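# Slide three sleeves onto separate pins, banded end down

## Task

Three sleeves will be delivered. Fit each onto a different pin with its coloured band at the bottom, press it down until it reaches the table, and release it. A sleeve must not land on a pin's rim, and you must not release one that is only sitting on a pin's tip; if either happens, lift it well away from the pins and try again, since one that drops from that spot may count as a failure. Holding any sleeve up when you finish means failure. At the end the arm and hand must hang in free air touching nothing during the final second before the settled scene is judged. Never put or knock anything off the table.

## Robot and tools

Robot: one 6-joint arm (wxai_follower) with a two-finger parallel gripper and two cameras, cam_high and cam_wrist, each 504x504 pixels. The cameras return images after every call that runs or reports the robot.

Frame: all poses are in the scene frame. Origin sits on the table surface straight under the arm's base; +z up; +y is to the left when facing along +x. The base may be slightly tilted against the table. end_effector_position is the point between the finger pads, about 3 to 4 cm short of the fingertips. In the gripper's own frame the fingers extend along +x and close along y. Printed hand positions can be off, more at long reach.

Row format (used by execute_actions and move): 8 numbers [x, y, z, qw, qx, qy, qz, opening]. x, y, z are an absolute target position for end_effector_position in metres; qw, qx, qy, qz an absolute target orientation quaternion, w first, for end_effector_quat_wxyz. opening runs -1 to 1: +1 is fully open (0.088 m), empty fingers touch near -0.80, and values below that close no further. Closing fully from open takes at least about 0.5 s. Resend the quaternion you want in every row; the reported one may have drifted.

execute_actions(actions): a list of actions. Each action is a list of 1 to 15 rows; each row lasts one control step (1/30 s) and a short action repeats its final row until 15 steps pass (0.5 s per action). An empty list just reports state. A target more than 0.6 m from the gripper's current position along any gripper axis is refused; if the first action fails that check against the last reported state, or any action is malformed, nothing runs.

move(target, speed, blocking): target is one absolute row. The gripper follows a straight path there; speed is path top speed in m/s, 0.002 to 0.5 (default 0.25), rotation capped at twice that in rad/s; paths last 0.5 to 10 s and are cut off at 10 s. Opening is applied at the start. The path ignores obstacles; the gripper lags, can wander and can overshoot the speed, especially with the arm nearly straight. Faster contact hits harder, and aiming further beyond a contact presses harder. blocking=false returns after 0.5 s while motion continues; then only wait or stop are accepted until a result shows the move finished. The extra "move:" line reports the ending (done, off_target, moving, held, fault), remaining distance from target, and limits: paced means the sent pose was clipped; held means a check blocked steps, after which the arm may lurch faster than speed.

wait(seconds): 0 to 10; the arm keeps its last command, a running move continues, and it returns early when that move ends. stop(): brakes a running move (needs room, more when fast); fingers keep moving. zoom_image(camera, region): camera is cam_high or cam_wrist, region [x0, y0, x1, y1] in pixels from the top-left, at most 504 by 504. show_instructions(): shows the reference images. read_manual(section): licence texts only. finished_scene(scene): ends the current scene, given by its number, irreversibly, and reports success.

Control behaviour: each step, the commanded pose is clipped to within 70 mm and 16 degrees of the measured pose; damped inverse kinematics then favours position over orientation. After an action the arm drifts at most to the last clipped pose, so long moves need further commands. Joint friction can leave the hand short or tilted, and tiny moves may not happen; check pose after each move and correct tilt. "Hand target" shows what the controller is driving toward. "pose unreachable" means the clearance check (which includes any mount under the base) altered or blocked the command.

Result lines: pose and velocities (m/s, rad/s); Joint positions and velocities for waist, shoulder, elbow, wrist pitch, wrist yaw, wrist roll (rad) plus finger-pad gap (m). Ranges (rad): waist -3.054 to 3.054, shoulder 0 to 3.142, elbow 0 to 2.356, wrist pitch -1.571 to 1.571, wrist yaw -1.571 to 1.571, wrist roll -3.142 to 3.142. Joint torques are total drive output with per-joint offset, scale and noise. execute_actions results list per-step positions; HELD marks restrained steps. grip_measured gives finger opening on the command scale (may be off by about 1 mm throughout); to hold something keep commanding clearly below it, lower meaning firmer, up to about 34 N per pad.

Hazards: load limits (N m) waist 17.8, shoulder 22, elbow 22, wrist pitch 5.8, wrist yaw 5.78, wrist roll 5.42, including held weight; reaching one causes a TORQUE FAULT, a 10 s halt and the rest of the call skipped. Holding loads heats motors: MOTOR HOT from 50 °C, an OVER-TEMPERATURE FAULT hold at 95 °C, and power loss (arm goes limp) if cooling is too slow. Avoid drops, slips, slams, hard hits and heavy pushing; an arm blocked by an object keeps pushing until given a new command. Loose objects may occasionally get nudged. Faster, smoother, lower-effort motion is preferred. The robot keeps its last command while you are composing a reply.

Each tool is called as name(argument=value, ...), one argument or row to a line, values as JSON.

Reference images:

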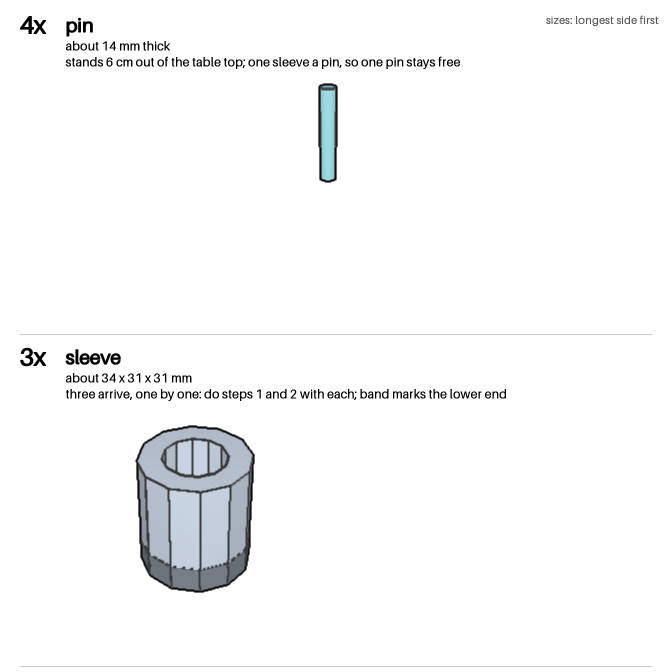

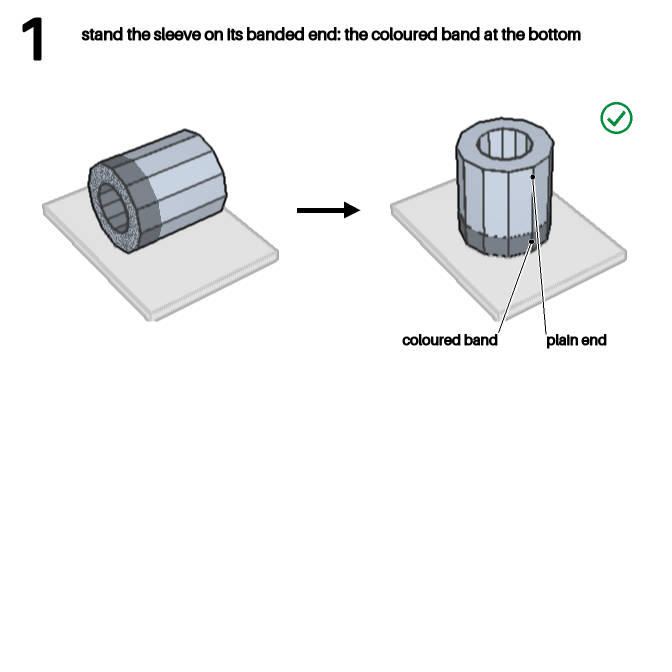

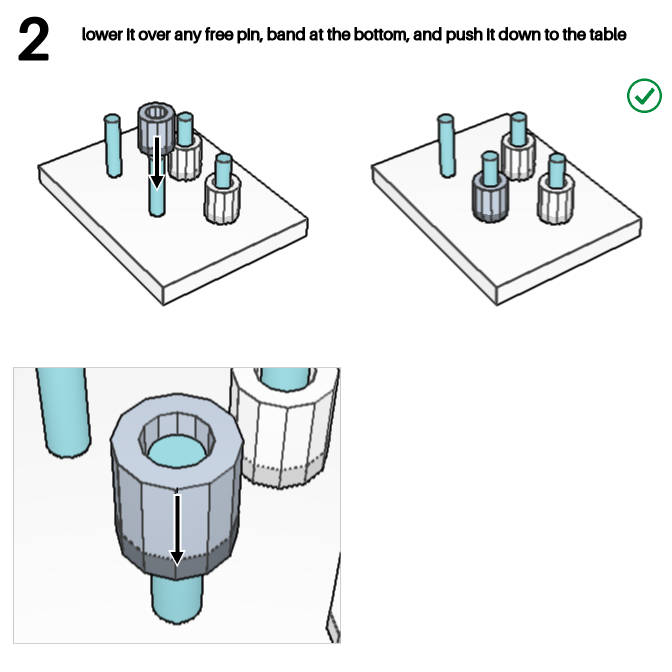

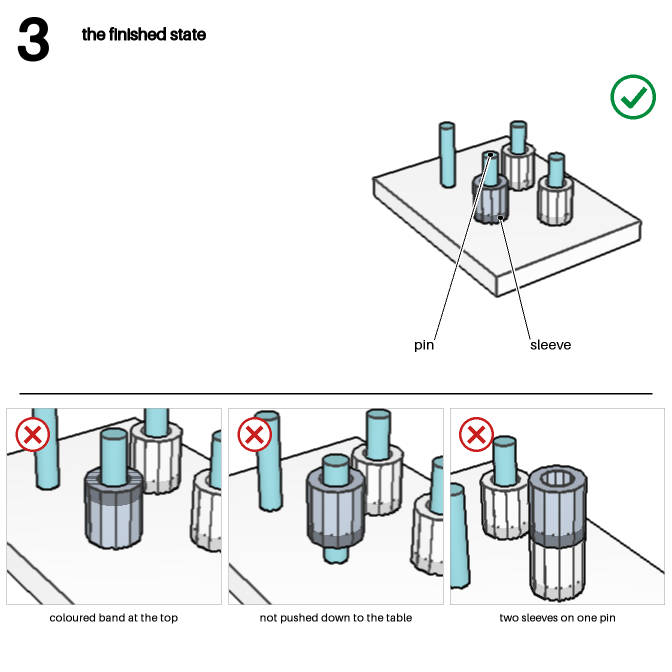

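## Session

execute_actions(
  actions=[],
)

Scene clock: 0.00 s.
end_effector_position=(+0.3054, -0.0326, +0.1860) grip_measured=+0.839 end_effector_quat_wxyz=(-0.505, +0.157, -0.120, +0.840) end_effector_velocity=(-0.000, -0.001, -0.001) end_effector_angular_velocity=(+0.009, -0.003, -0.002)
Joint positions: [ 0.35   2.341  1.527 -1.489  0.68   1.877  0.08 ]
Joint velocities: [-0.002 -0.002 -0.002  0.007 -0.007 -0.007 -0.   ]
Joint torques (N m, as the arm reports them, + toward a larger angle): no reading
Heat: hottest waist 28 °C (+0.0 °C/min).
Hand target: +0.305, -0.033, +0.186; -0.505, +0.157, -0.120, +0.840

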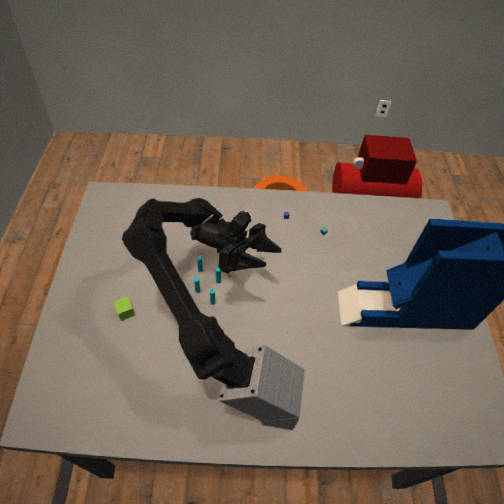

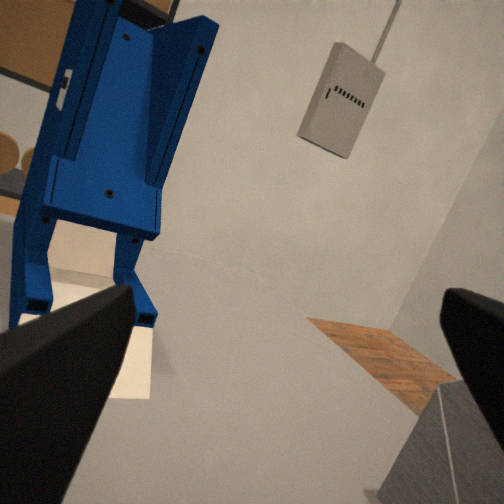

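move(
  target=[0.25,-0.05,0.25,0.707,0,0.707,0,1],
)

Scene clock: 7.27 s.
end_effector_position=(+0.2474, -0.0496, +0.2493) grip_measured=+1.000 end_effector_quat_wxyz=(+0.706, -0.005, +0.708, -0.006) end_effector_velocity=(-0.000, +0.004, -0.000) end_effector_angular_velocity=(+0.030, -0.006, +0.005)
Joint positions: [-0.553  1.989  1.182 -1.285 -0.623 -0.915  0.088]
Joint velocities: [-0.002  0.007  0.002 -0.022 -0.022 -0.022  0.   ]
Joint torques (N m, as the arm reports them, + toward a larger angle): [-5.61 -2.94  6.44  0.24 -0.17 -0.14]
Heat: hottest waist 29 °C (+8.3 °C/min).
Hand target: +0.249, -0.051, +0.250; +0.707, -0.005, +0.707, -0.003
Off the commanded pose: 0.003 m, 1 deg.
move: done

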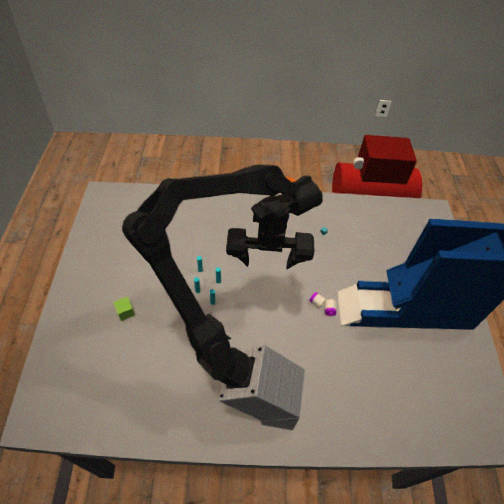

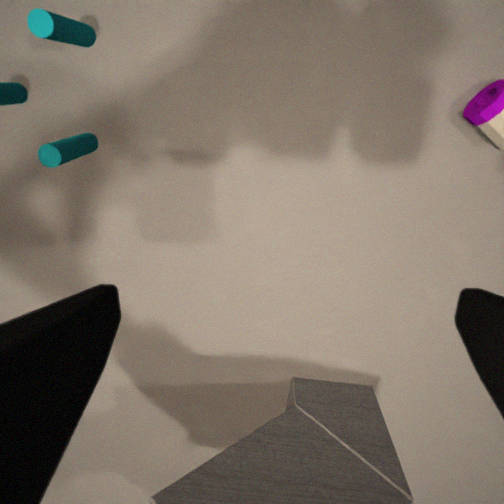

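move(
  target=[0.25,-0.2,0.2,0.707,0,0.707,0,1],
)

Scene clock: 10.63 s.
end_effector_position=(+0.2508, -0.1977, +0.2021) grip_measured=+1.000 end_effector_quat_wxyz=(+0.709, +0.000, +0.705, -0.002) end_effector_velocity=(-0.002, +0.001, -0.002) end_effector_angular_velocity=(+0.016, -0.001, +0.011)
Joint positions: [-0.672  2.532  1.454 -1.089 -0.574 -1.04   0.088]
Joint velocities: [-0.002  0.007 -0.002 -0.007 -0.007 -0.022  0.   ]
Joint torques (N m, as the arm reports them, + toward a larger angle): [-6.3  -5.26  6.48  0.24  0.11 -0.15]
Heat: hottest waist 30 °C (+11.3 °C/min).
Hand target: +0.250, -0.200, +0.201; +0.707, -0.000, +0.707, -0.000
Off the commanded pose: 0.003 m, 0 deg.
move: done

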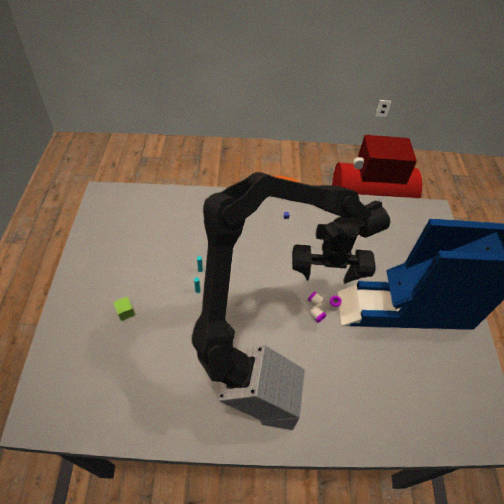

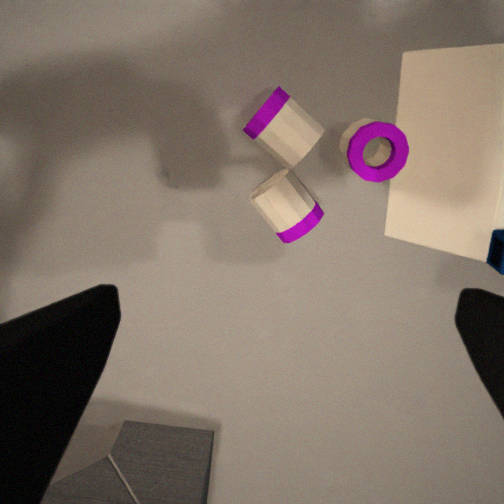

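move(
  target=[0.289,-0.171,0.103,0.438,-0.281,0.841,0.146,0.25],
)

Scene clock: 24.00 s.
end_effector_position=(+0.2898, -0.1684, +0.1051) grip_measured=+0.250 end_effector_quat_wxyz=(+0.443, -0.278, +0.839, +0.147) end_effector_velocity=(+0.001, +0.001, +0.001) end_effector_angular_velocity=(+0.010, -0.002, +0.001)
Joint positions: [-0.185  2.594  1.512 -0.985 -0.22  -1.242  0.051]
Joint velocities: [-0.002 -0.002  0.002 -0.007 -0.007 -0.007  0.   ]
Joint torques (N m, as the arm reports them, + toward a larger angle): [-7.89 -5.14  4.44  0.12  0.46 -0.14]
Heat: hottest waist 31 °C (+7.5 °C/min).
Hand target: +0.290, -0.171, +0.103; +0.440, -0.280, +0.840, +0.149
Off the commanded pose: 0.003 m, 1 deg.
move: done

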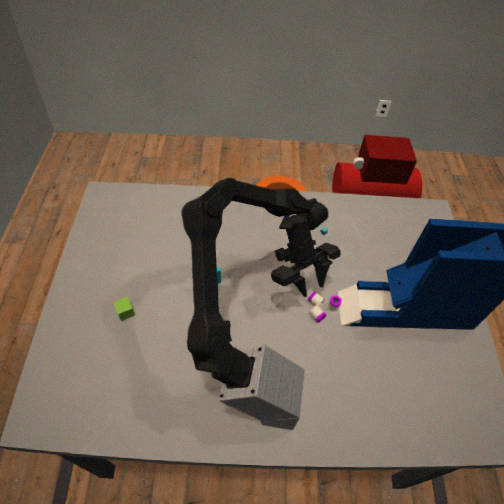

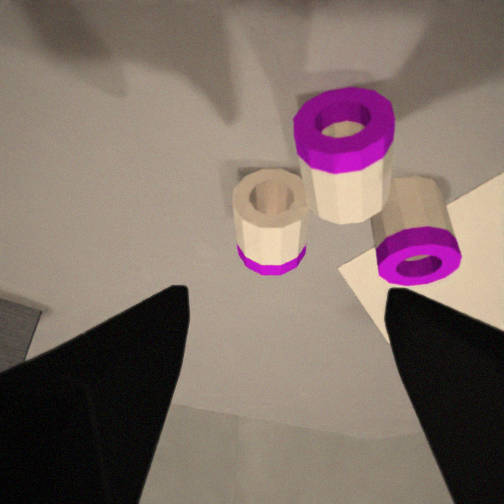

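move(
  target=[0.258,-0.193,0.05,0.438,-0.281,0.841,0.146,0.1],
  speed=0.08,
)

Scene clock: 29.20 s.
end_effector_position=(+0.2625, -0.1937, +0.0541) grip_measured=+0.100 end_effector_quat_wxyz=(+0.440, -0.287, +0.839, +0.145) end_effector_velocity=(-0.004, +0.001, +0.001) end_effector_angular_velocity=(+0.001, +0.013, -0.003)
Joint positions: [-0.148  2.697  1.409 -0.759 -0.223 -1.214  0.044]
Joint velocities: [-0.002 -0.002 -0.007 -0.007  0.007 -0.007  0.   ]
Joint torques (N m, as the arm reports them, + toward a larger angle): [-7.39 -5.15  2.01  0.11  0.19  0.1 ]
Heat: hottest waist 32 °C (+8.2 °C/min).
Hand target: +0.258, -0.193, +0.050; +0.438, -0.281, +0.841, +0.146
Off the commanded pose: 0.006 m, 1 deg.
move: done

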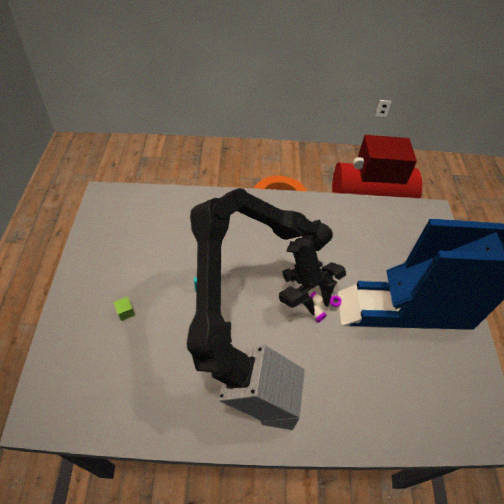

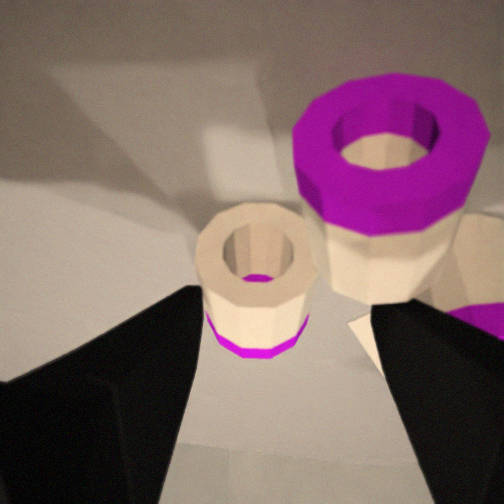

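Shift left (−0.6, 0.8)·7 mm and descend.

move(
  target=[0.252,-0.189,0.052,0.438,-0.281,0.841,0.146,0.1],
  speed=0.04,
)

move(
  target=[0.243,-0.196,0.035,0.438,-0.281,0.841,0.146,0.1],
  speed=0.04,
)

Scene clock: 32.20 s.
end_effector_position=(+0.2516, -0.1914, +0.0517) grip_measured=+0.100 end_effector_quat_wxyz=(+0.437, -0.280, +0.842, +0.146) end_effector_velocity=(-0.002, +0.004, +0.002) end_effector_angular_velocity=(+0.011, +0.001, -0.002)
Joint positions: [-0.148  2.691  1.369 -0.741 -0.223 -1.213  0.044]
Joint velocities: [-0.002 -0.012 -0.012 -0.007 -0.007 -0.007 -0.   ]
Joint torques (N m, as the arm reports them, + toward a larger angle): [-7.32 -6.94  1.84  0.09  0.22  0.11]
Heat: hottest waist 32 °C (+7.5 °C/min).
Hand target: +0.252, -0.189, +0.052; +0.438, -0.281, +0.841, +0.146
Off the commanded pose: 0.002 m, 0 deg.
move: done

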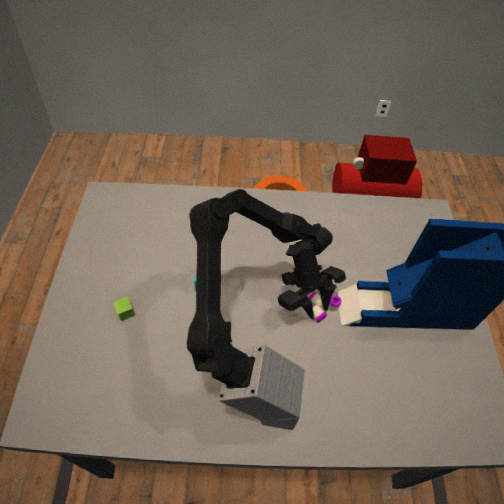

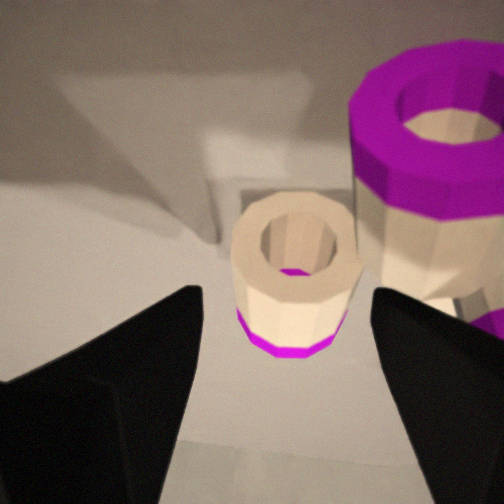

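Scene clock: 32.90 s.
end_effector_position=(+0.2501, -0.1970, +0.0423) grip_measured=+0.100 end_effector_quat_wxyz=(+0.442, -0.289, +0.837, +0.142) end_effector_velocity=(+0.004, -0.002, -0.001) end_effector_angular_velocity=(-0.004, -0.023, +0.006)
Joint positions: [-0.14   2.708  1.351 -0.68  -0.226 -1.2    0.044]
Joint velocities: [-0.002 -0.002 -0.002  0.022 -0.007  0.007 -0.   ]
Joint torques (N m, as the arm reports them, + toward a larger angle): [-6.81 -4.21  1.51  0.4   0.07  0.05]
Heat: hottest waist 33 °C (+9.1 °C/min).
Hand target: +0.243, -0.196, +0.035; +0.438, -0.281, +0.841, +0.146
Off the commanded pose: 0.010 m, 1 deg.
move: off_target

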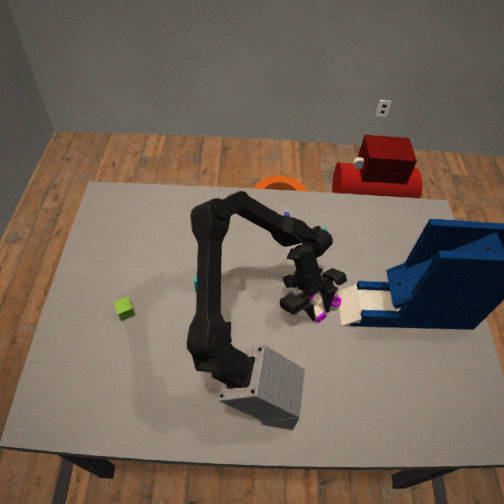

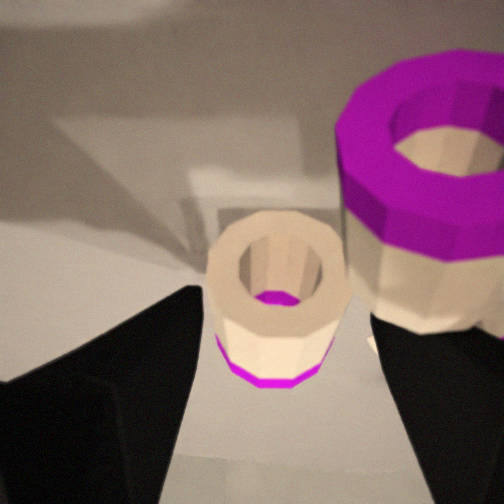

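move(
  target=[0.246,-0.195,0.033,0.438,-0.281,0.841,0.146,0.1],
  speed=0.02,
)

Scene clock: 35.67 s.
end_effector_position=(+0.2496, -0.1969, +0.0416) grip_measured=+0.100 end_effector_quat_wxyz=(+0.442, -0.287, +0.838, +0.139) end_effector_velocity=(-0.001, +0.002, +0.001) end_effector_angular_velocity=(+0.011, +0.002, -0.002)
Joint positions: [-0.139  2.71   1.351 -0.68  -0.226 -1.192  0.044]
Joint velocities: [-0.002 -0.002 -0.002 -0.007 -0.007 -0.007 -0.   ]
Joint torques (N m, as the arm reports them, + toward a larger angle): [-6.04 -3.8   2.88  0.02 -0.07  0.12]
Heat: hottest waist 33 °C (+8.4 °C/min).
Hand target: +0.246, -0.195, +0.033; +0.438, -0.281, +0.841, +0.146
Off the commanded pose: 0.010 m, 1 deg.
move: off_target

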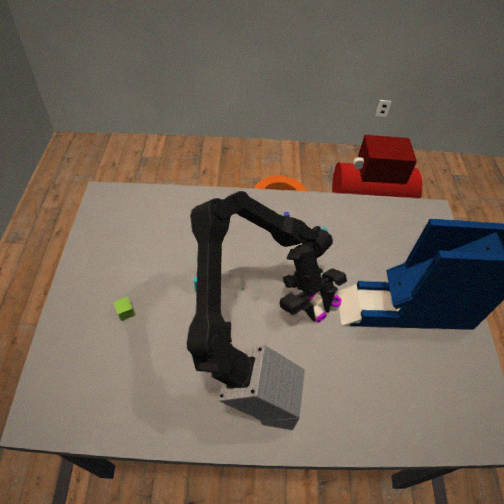

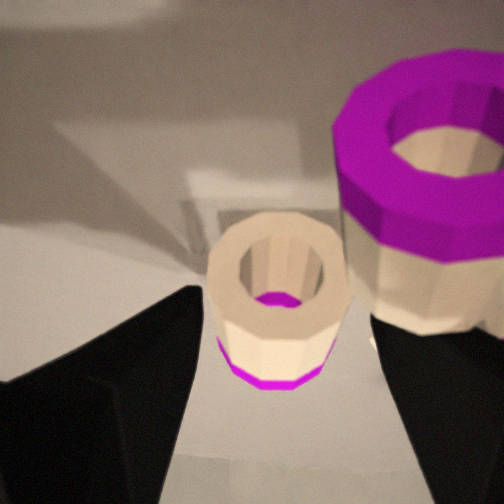

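move(
  target=[0.2496,-0.197,0.043,0.438,-0.281,0.841,0.146,-0.5],
  speed=0.02,
)

move(
  target=[0.22,-0.15,0.12,0.438,-0.281,0.841,0.146,-0.5],
  speed=0.1,
)

move(
  target=[0.22,-0.1,0.1,0.904,-0.095,0.285,0.302,-0.5],
)

Scene clock: 39.67 s.
end_effector_position=(+0.2502, -0.1959, +0.0446) grip_measured=-0.187 end_effector_quat_wxyz=(+0.438, -0.283, +0.841, +0.143) end_effector_velocity=(-0.001, -0.000, +0.004) end_effector_angular_velocity=(+0.000, +0.009, -0.006)
Joint positions: [-0.142  2.711  1.367 -0.71  -0.223 -1.204  0.03 ]
Joint velocities: [-0.007 -0.002  0.007 -0.022  0.007 -0.007 -0.   ]
Joint torques (N m, as the arm reports them, + toward a larger angle): [-7.75 -5.11  3.23 -0.22  0.23 -0.18]
Heat: hottest waist 33 °C (+7.6 °C/min).
Hand target: +0.250, -0.197, +0.043; +0.438, -0.281, +0.841, +0.146
Off the commanded pose: 0.002 m, 0 deg.
move: done

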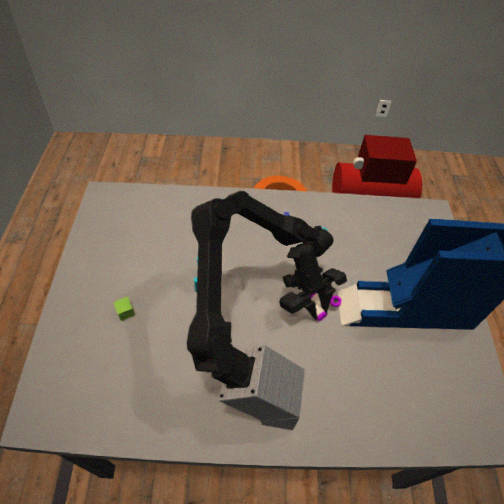

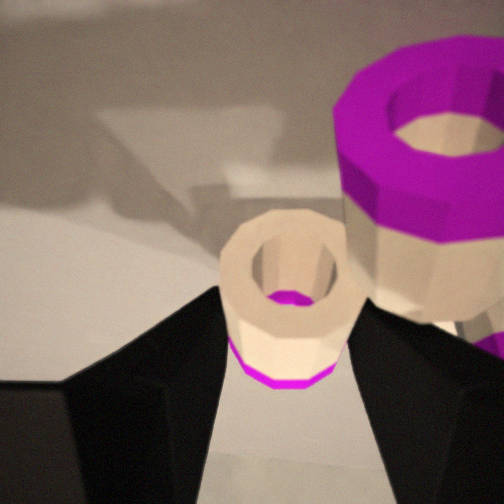

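Scene clock: 41.03 s.
end_effector_position=(+0.2213, -0.1513, +0.1182) grip_measured=-0.187 end_effector_quat_wxyz=(+0.440, -0.280, +0.841, +0.145) end_effector_velocity=(-0.002, +0.003, +0.001) end_effector_angular_velocity=(+0.005, -0.004, -0.014)
Joint positions: [-0.246  2.401  1.144 -0.819 -0.181 -1.297  0.03 ]
Joint velocities: [-0.002 -0.007 -0.007 -0.007 -0.007  0.007 -0.001]
Joint torques (N m, as the arm reports them, + toward a larger angle): [-6.87 -6.09  2.27 -0.15  0.55 -0.15]
Heat: hottest waist 33 °C (+7.3 °C/min).
Hand target: +0.219, -0.150, +0.120; +0.438, -0.281, +0.842, +0.146
Off the commanded pose: 0.003 m, 0 deg.
move: done

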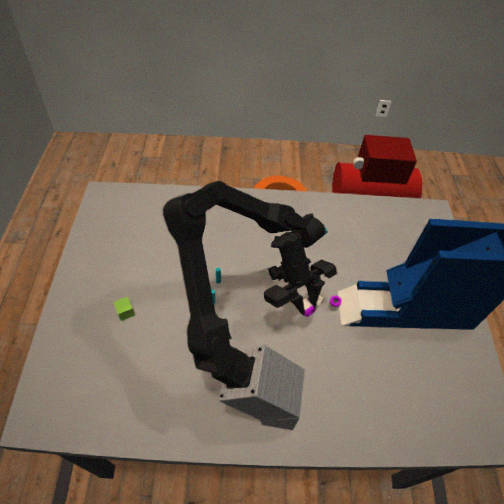

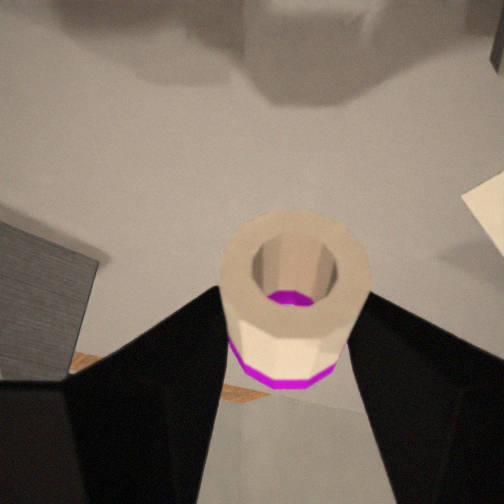

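Scene clock: 44.63 s.
end_effector_position=(+0.2188, -0.0983, +0.1011) grip_measured=-0.187 end_effector_quat_wxyz=(+0.906, -0.107, +0.295, +0.284) end_effector_velocity=(+0.002, +0.000, +0.003) end_effector_angular_velocity=(+0.018, -0.016, +0.017)
Joint positions: [-0.644  2.827  0.915 -0.828 -1.509 -2.209  0.03 ]
Joint velocities: [-0.002  0.12   0.139 -0.476 -0.007 -0.462 -0.   ]
Joint torques (N m, as the arm reports them, + toward a larger angle): [-4.12 -4.17  2.79 -0.46 -0.6  -0.16]
Heat: hottest waist 33 °C (+6.7 °C/min).
Hand target: +0.219, -0.099, +0.099; +0.906, -0.106, +0.295, +0.285
Off the commanded pose: 0.002 m, 3 deg.
move: off_target

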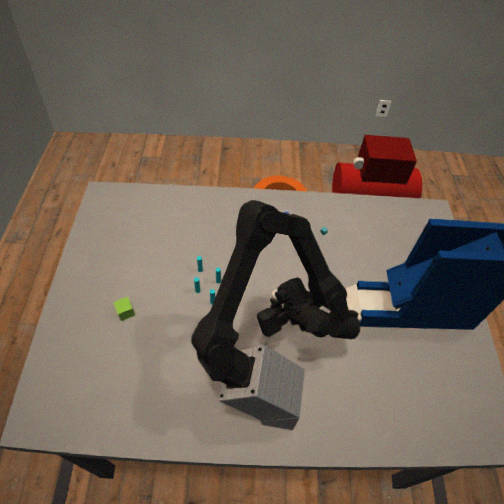

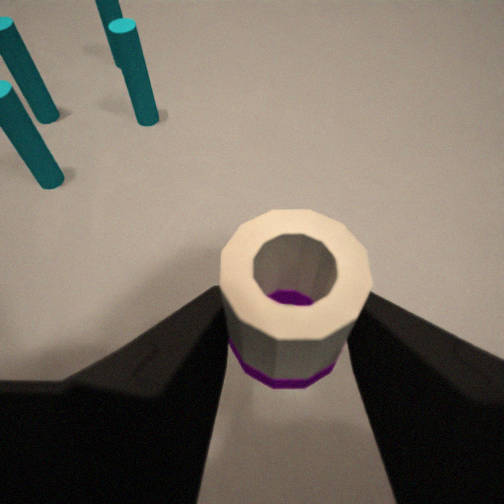

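move(
  target=[0.32,-0.04,0.07,0.896,0.103,0.283,-0.326,-0.5],
)

move(
  target=[0.32,-0.04,0.03,0.896,0.103,0.283,-0.326,-0.5],
  speed=0.025,
)

Scene clock: 52.10 s.
end_effector_position=(+0.3197, -0.0394, +0.0728) grip_measured=-0.188 end_effector_quat_wxyz=(+0.750, +0.319, +0.548, +0.188) end_effector_velocity=(-0.001, +0.001, +0.002) end_effector_angular_velocity=(+0.012, +0.032, -0.028)
Joint positions: [-0.196  2.78   1.34  -1.331 -1.564 -1.236  0.03 ]
Joint velocities: [-0.002 -0.007 -0.007 -0.007  0.007  0.037 -0.   ]
Joint torques (N m, as the arm reports them, + toward a larger angle): [-6.82 -5.05  2.6  -0.32 -0.45  0.12]
Heat: hottest waist 33 °C (+5.8 °C/min).
Hand target: +0.320, -0.040, +0.071; +0.748, +0.323, +0.549, +0.186
Off the commanded pose: 0.003 m, 74 deg; orientation clipped at the last step of the last action.
joint sent to its limit — the command would take joint 5 (wrist yaw) past its lower limit, so that joint was sent only as far as its limit.
move: off_target; limits=paced

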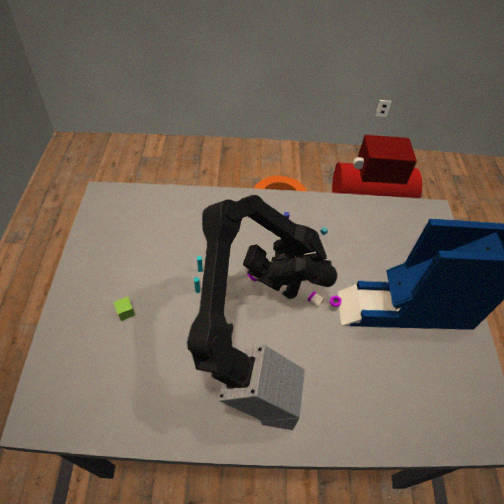

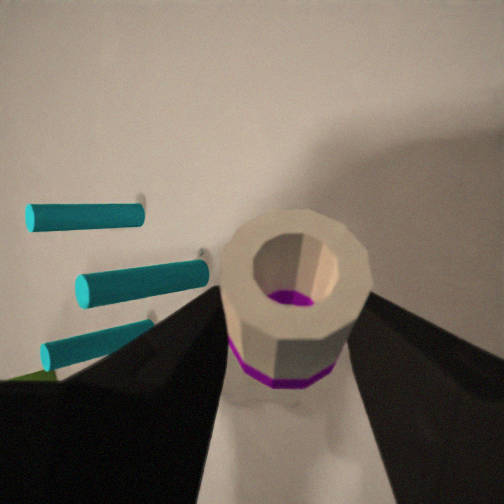

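Scene clock: 62.30 s.
end_effector_position=(+0.3217, -0.0403, +0.0588) grip_measured=-0.188 end_effector_quat_wxyz=(+0.741, +0.317, +0.560, +0.193) end_effector_velocity=(+0.001, -0.002, +0.002) end_effector_angular_velocity=(+0.015, -0.006, -0.034)
Joint positions: [-0.163  2.781  1.34  -1.168 -1.564 -1.073  0.03 ]
Joint velocities: [-0.007  0.002 -0.007  0.007 -0.022  0.022 -0.   ]
Joint torques (N m, as the arm reports them, + toward a larger angle): [-6.83 -5.24  1.42 -0.18 -0.49  0.1 ]
Heat: hottest waist 34 °C (+5.1 °C/min).
Hand target: +0.320, -0.040, +0.057; +0.739, +0.322, +0.561, +0.190
Off the commanded pose: 0.029 m, 75 deg.
joint sent to its limit — the command would take joint 5 (wrist yaw) past its lower limit, so that joint was sent only as far as its limit.
move: off_target (path cut at 10 s); limits=paced

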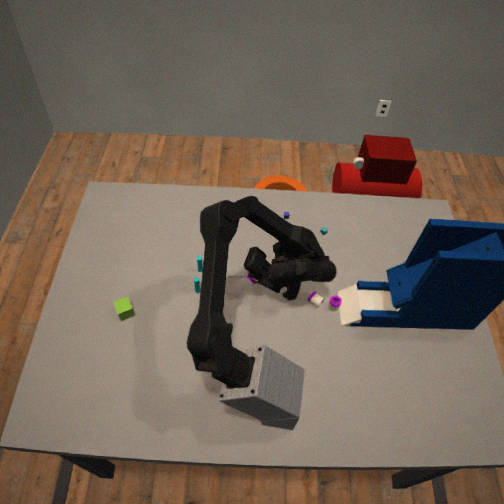

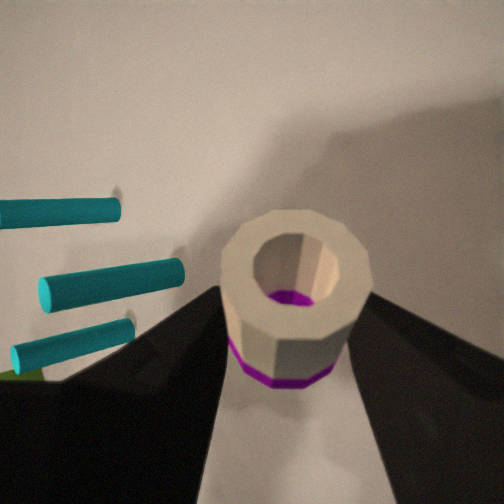

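move(
  target=[0.3,-0.08,0.13,0.5,0.5,0.5,-0.5,-0.5],
  speed=0.4,
)

move(
  target=[0.3,-0.09,0.07,0.674,0.213,0.213,-0.674,-0.5],
  speed=0.3,
)

Scene clock: 66.97 s.
end_effector_position=(+0.2997, -0.0788, +0.1301) grip_measured=-0.188 end_effector_quat_wxyz=(+0.501, +0.499, +0.502, -0.498) end_effector_velocity=(-0.002, +0.002, +0.000) end_effector_angular_velocity=(+0.015, +0.007, -0.009)
Joint positions: [-0.278  2.251  1.132 -0.779 -0.753  0.965  0.03 ]
Joint velocities: [-0.002  0.002  0.002 -0.022 -0.007 -0.007 -0.   ]
Joint torques (N m, as the arm reports them, + toward a larger angle): [-6.94 -4.53  5.15  0.15  0.25  0.17]
Heat: hottest waist 34 °C (+5.0 °C/min).
Hand target: +0.301, -0.081, +0.130; +0.499, +0.499, +0.500, -0.501
Off the commanded pose: 0.001 m, 0 deg.
move: done

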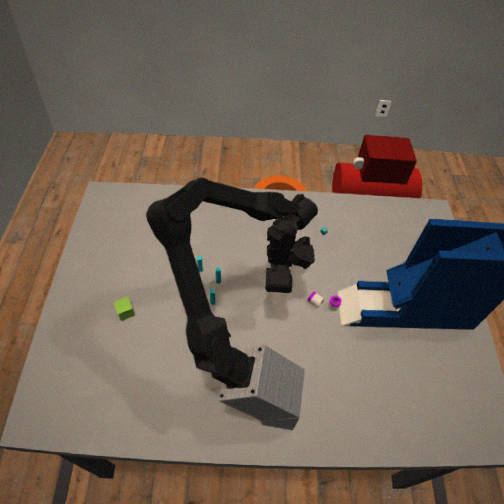

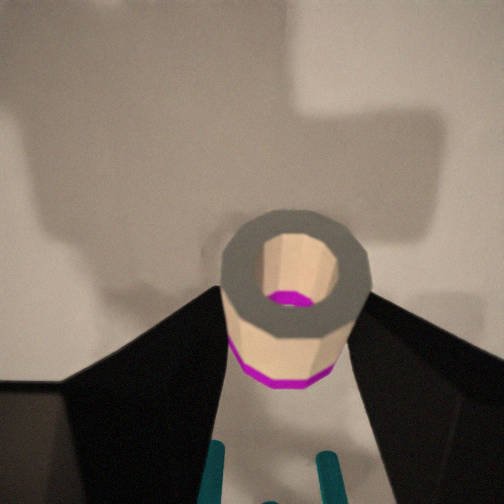

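Scene clock: 69.07 s.
end_effector_position=(+0.3009, -0.0882, +0.0719) grip_measured=-0.188 end_effector_quat_wxyz=(+0.673, +0.217, +0.217, -0.673) end_effector_velocity=(-0.001, -0.000, -0.001) end_effector_angular_velocity=(+0.006, -0.002, -0.012)
Joint positions: [ 0.252  2.123  0.875 -0.237  0.157  1.676  0.03 ]
Joint velocities: [-0.002  0.002  0.002 -0.007 -0.007  0.007  0.   ]
Joint torques (N m, as the arm reports them, + toward a larger angle): [-6.03 -3.75  2.18  0.12  0.74  0.2 ]
Heat: hottest waist 34 °C (+4.1 °C/min).
Hand target: +0.301, -0.089, +0.070; +0.673, +0.215, +0.215, -0.674
Off the commanded pose: 0.003 m, 1 deg.
move: done

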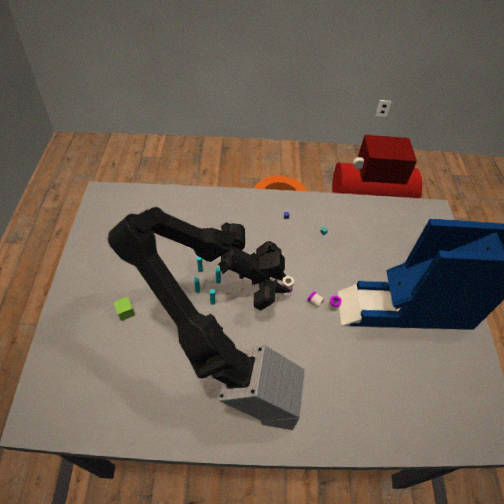

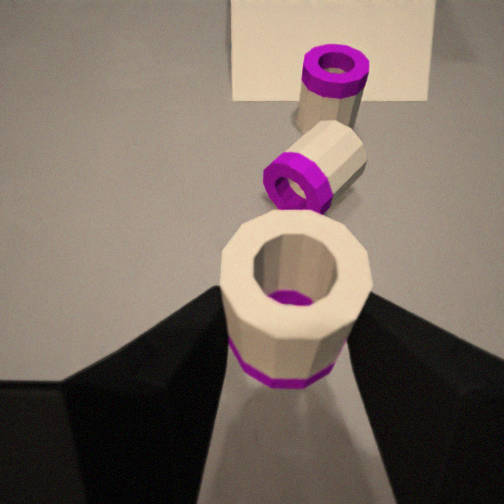

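move(
  target=[0.3,-0.08,0.03,0.674,0.213,0.213,-0.674,-0.5],
  speed=0.03,
)

Scene clock: 72.80 s.
end_effector_position=(+0.3000, -0.0788, +0.0317) grip_measured=-0.188 end_effector_quat_wxyz=(+0.674, +0.215, +0.215, -0.673) end_effector_velocity=(-0.001, -0.002, +0.001) end_effector_angular_velocity=(-0.009, +0.008, -0.001)
Joint positions: [ 0.369  2.218  0.914 -0.201  0.171  1.793  0.03 ]
Joint velocities: [-0.002  0.002  0.002 -0.007  0.007 -0.007 -0.   ]
Joint torques (N m, as the arm reports them, + toward a larger angle): [-6.12 -3.79  1.35  0.1   0.76  0.2 ]
Heat: hottest waist 34 °C (+4.0 °C/min).
Hand target: +0.300, -0.080, +0.030; +0.674, +0.214, +0.213, -0.674
Off the commanded pose: 0.002 m, 0 deg.
move: done

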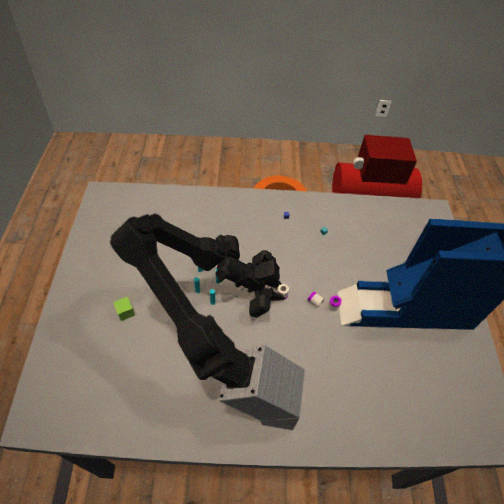

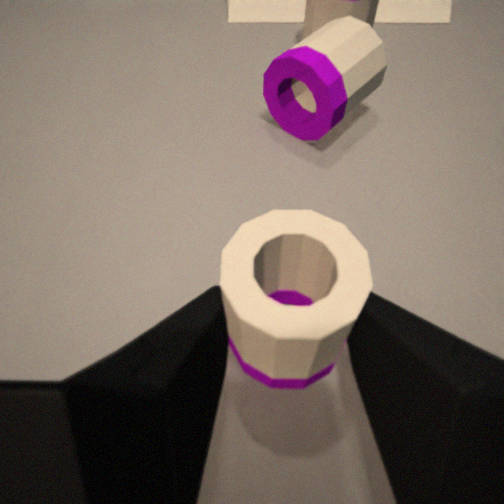

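move(
  target=[0.3,-0.08,0.022,0.674,0.213,0.213,-0.674,-0.5],
  speed=0.02,
)

move(
  target=[0.3,-0.08,0.026,0.674,0.213,0.213,-0.674,0.3],
)

move(
  target=[0.3,-0.09,0.08,0.674,0.213,0.213,-0.674,0.3],
)

move(
  target=[0.3,-0.108,0.085,0.707,0,0.707,0,0.3],
  speed=0.4,
)

move(
  target=[0.3,-0.108,0.045,0.707,0,0.707,0,0.3],
  speed=0.06,
)

Scene clock: 77.77 s.
end_effector_position=(+0.3008, -0.0808, +0.0300) grip_measured=-0.188 end_effector_quat_wxyz=(+0.675, +0.213, +0.206, -0.675) end_effector_velocity=(-0.002, -0.002, -0.001) end_effector_angular_velocity=(+0.004, +0.014, -0.007)
Joint positions: [ 0.376  2.231  0.922 -0.198  0.189  1.811  0.03 ]
Joint velocities: [-0.002  0.007  0.002 -0.007 -0.007 -0.007 -0.   ]
Joint torques (N m, as the arm reports them, + toward a larger angle): [-5.04 -2.8   1.35  0.64  0.22  0.16]
Heat: hottest waist 34 °C (+3.0 °C/min).
Hand target: +0.300, -0.080, +0.022; +0.674, +0.213, +0.213, -0.674
Off the commanded pose: 0.008 m, 1 deg.
move: done

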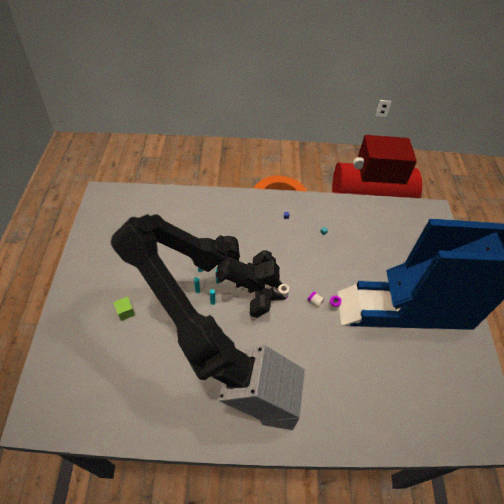

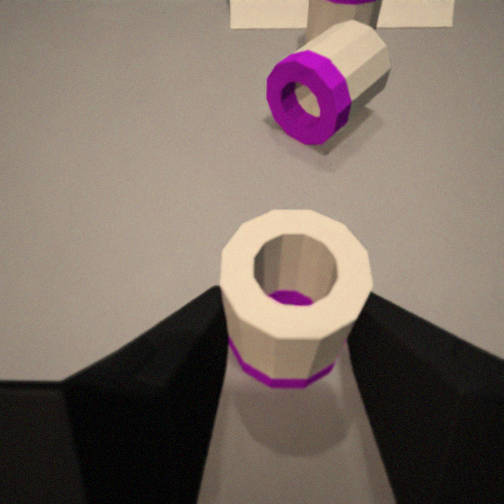

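Scene clock: 78.47 s.
end_effector_position=(+0.3010, -0.0799, +0.0288) grip_measured=+0.299 end_effector_quat_wxyz=(+0.675, +0.215, +0.208, -0.674) end_effector_velocity=(-0.000, +0.002, -0.001) end_effector_angular_velocity=(+0.009, +0.004, +0.010)
Joint positions: [ 0.378  2.232  0.922 -0.196  0.183  1.811  0.054]
Joint velocities: [ 0.002 -0.007 -0.007  0.007 -0.007 -0.007 -0.   ]
Joint torques (N m, as the arm reports them, + toward a larger angle): [-6.06 -4.07  0.81  0.08  0.48 -0.11]
Heat: hottest waist 34 °C (+3.0 °C/min).
Hand target: +0.300, -0.080, +0.026; +0.674, +0.213, +0.213, -0.674
Off the commanded pose: 0.003 m, 1 deg.
move: done

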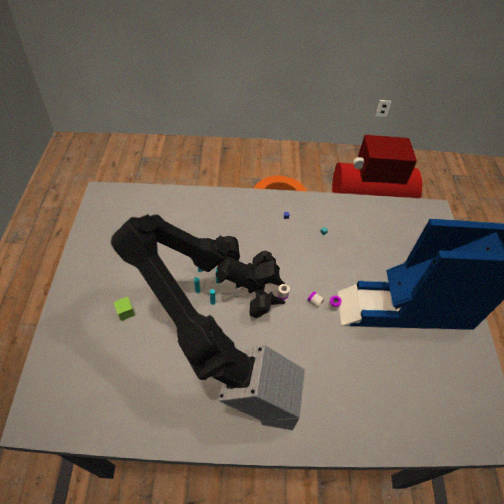

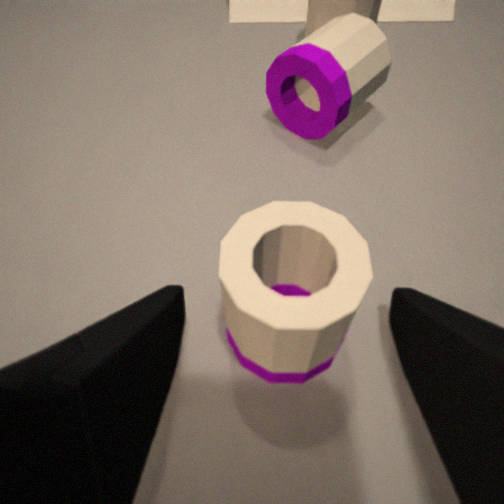

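Scene clock: 79.27 s.
end_effector_position=(+0.3014, -0.0911, +0.0794) grip_measured=+0.300 end_effector_quat_wxyz=(+0.675, +0.212, +0.209, -0.675) end_effector_velocity=(-0.006, +0.001, +0.001) end_effector_angular_velocity=(+0.005, +0.020, -0.014)
Joint positions: [ 0.236  2.112  0.874 -0.245  0.173  1.663  0.054]
Joint velocities: [-0.002 -0.007 -0.007 -0.022 -0.007 -0.007 -0.   ]
Joint torques (N m, as the arm reports them, + toward a larger angle): [-6.61 -5.33  0.91  0.05  0.49 -0.13]
Heat: hottest waist 34 °C (+3.0 °C/min).
Hand target: +0.300, -0.090, +0.080; +0.674, +0.213, +0.212, -0.674
Off the commanded pose: 0.002 m, 0 deg.
move: done

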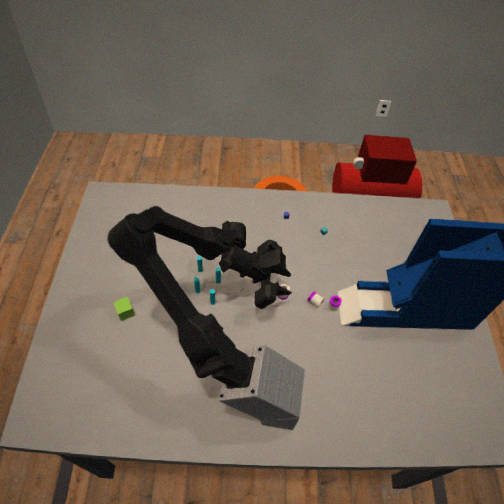

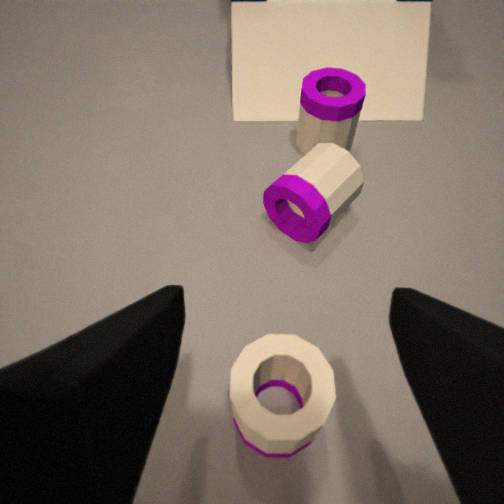

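Scene clock: 82.03 s.
end_effector_position=(+0.2987, -0.1077, +0.0859) grip_measured=+0.300 end_effector_quat_wxyz=(+0.708, -0.004, +0.707, -0.004) end_effector_velocity=(-0.002, +0.002, +0.000) end_effector_angular_velocity=(+0.018, +0.015, +0.013)
Joint positions: [-0.236  2.395  1.118 -0.57  -0.754 -0.536  0.054]
Joint velocities: [-0.002  0.007  0.012 -0.037 -0.007 -0.037 -0.001]
Joint torques (N m, as the arm reports them, + toward a larger angle): [-7.15 -4.07  4.36  0.23 -0.2  -0.15]
Heat: hottest waist 34 °C (+3.0 °C/min).
Hand target: +0.299, -0.109, +0.085; +0.708, -0.002, +0.707, -0.001
Off the commanded pose: 0.002 m, 1 deg.
move: done

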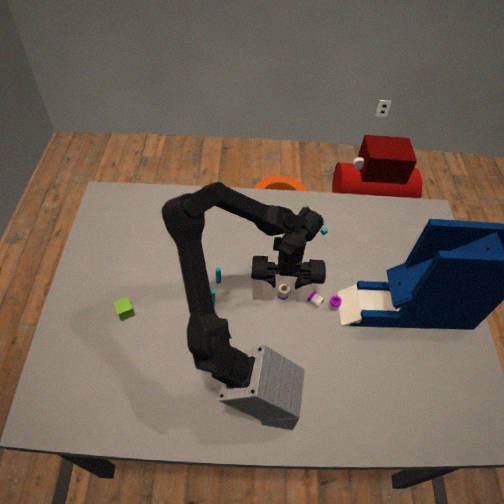

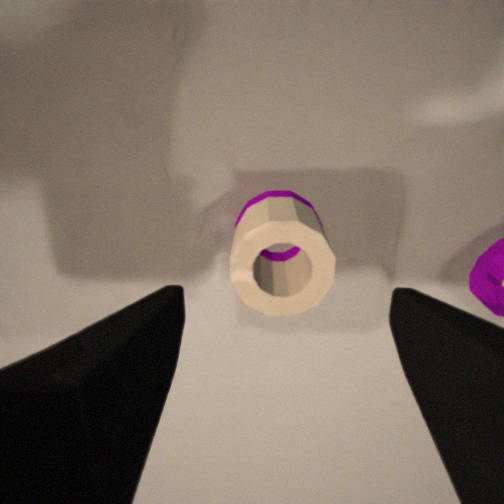

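Scene clock: 83.07 s.
end_effector_position=(+0.3047, -0.1084, +0.0490) grip_measured=+0.300 end_effector_quat_wxyz=(+0.711, -0.007, +0.703, +0.002) end_effector_velocity=(+0.000, -0.002, +0.001) end_effector_angular_velocity=(-0.009, -0.003, +0.011)
Joint positions: [-0.154  2.465  1.1   -0.395 -0.781 -0.431  0.054]
Joint velocities: [-0.002 -0.002 -0.002  0.007  0.007 -0.007  0.   ]
Joint torques (N m, as the arm reports them, + toward a larger angle): [-6.78 -4.51  2.07  0.55 -0.14  0.14]
Heat: hottest waist 34 °C (+3.0 °C/min).
Hand target: +0.300, -0.108, +0.045; +0.707, +0.000, +0.707, +0.000
Off the commanded pose: 0.006 m, 1 deg.
move: done

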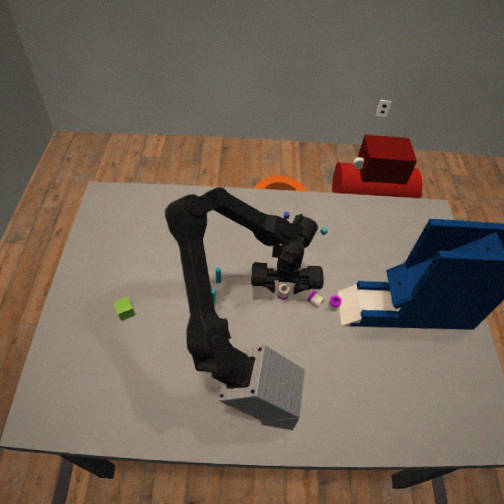

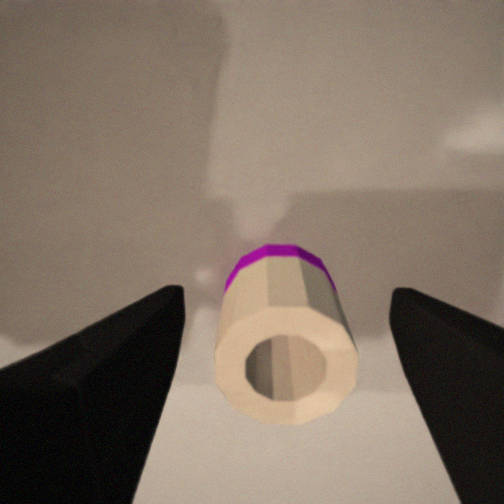

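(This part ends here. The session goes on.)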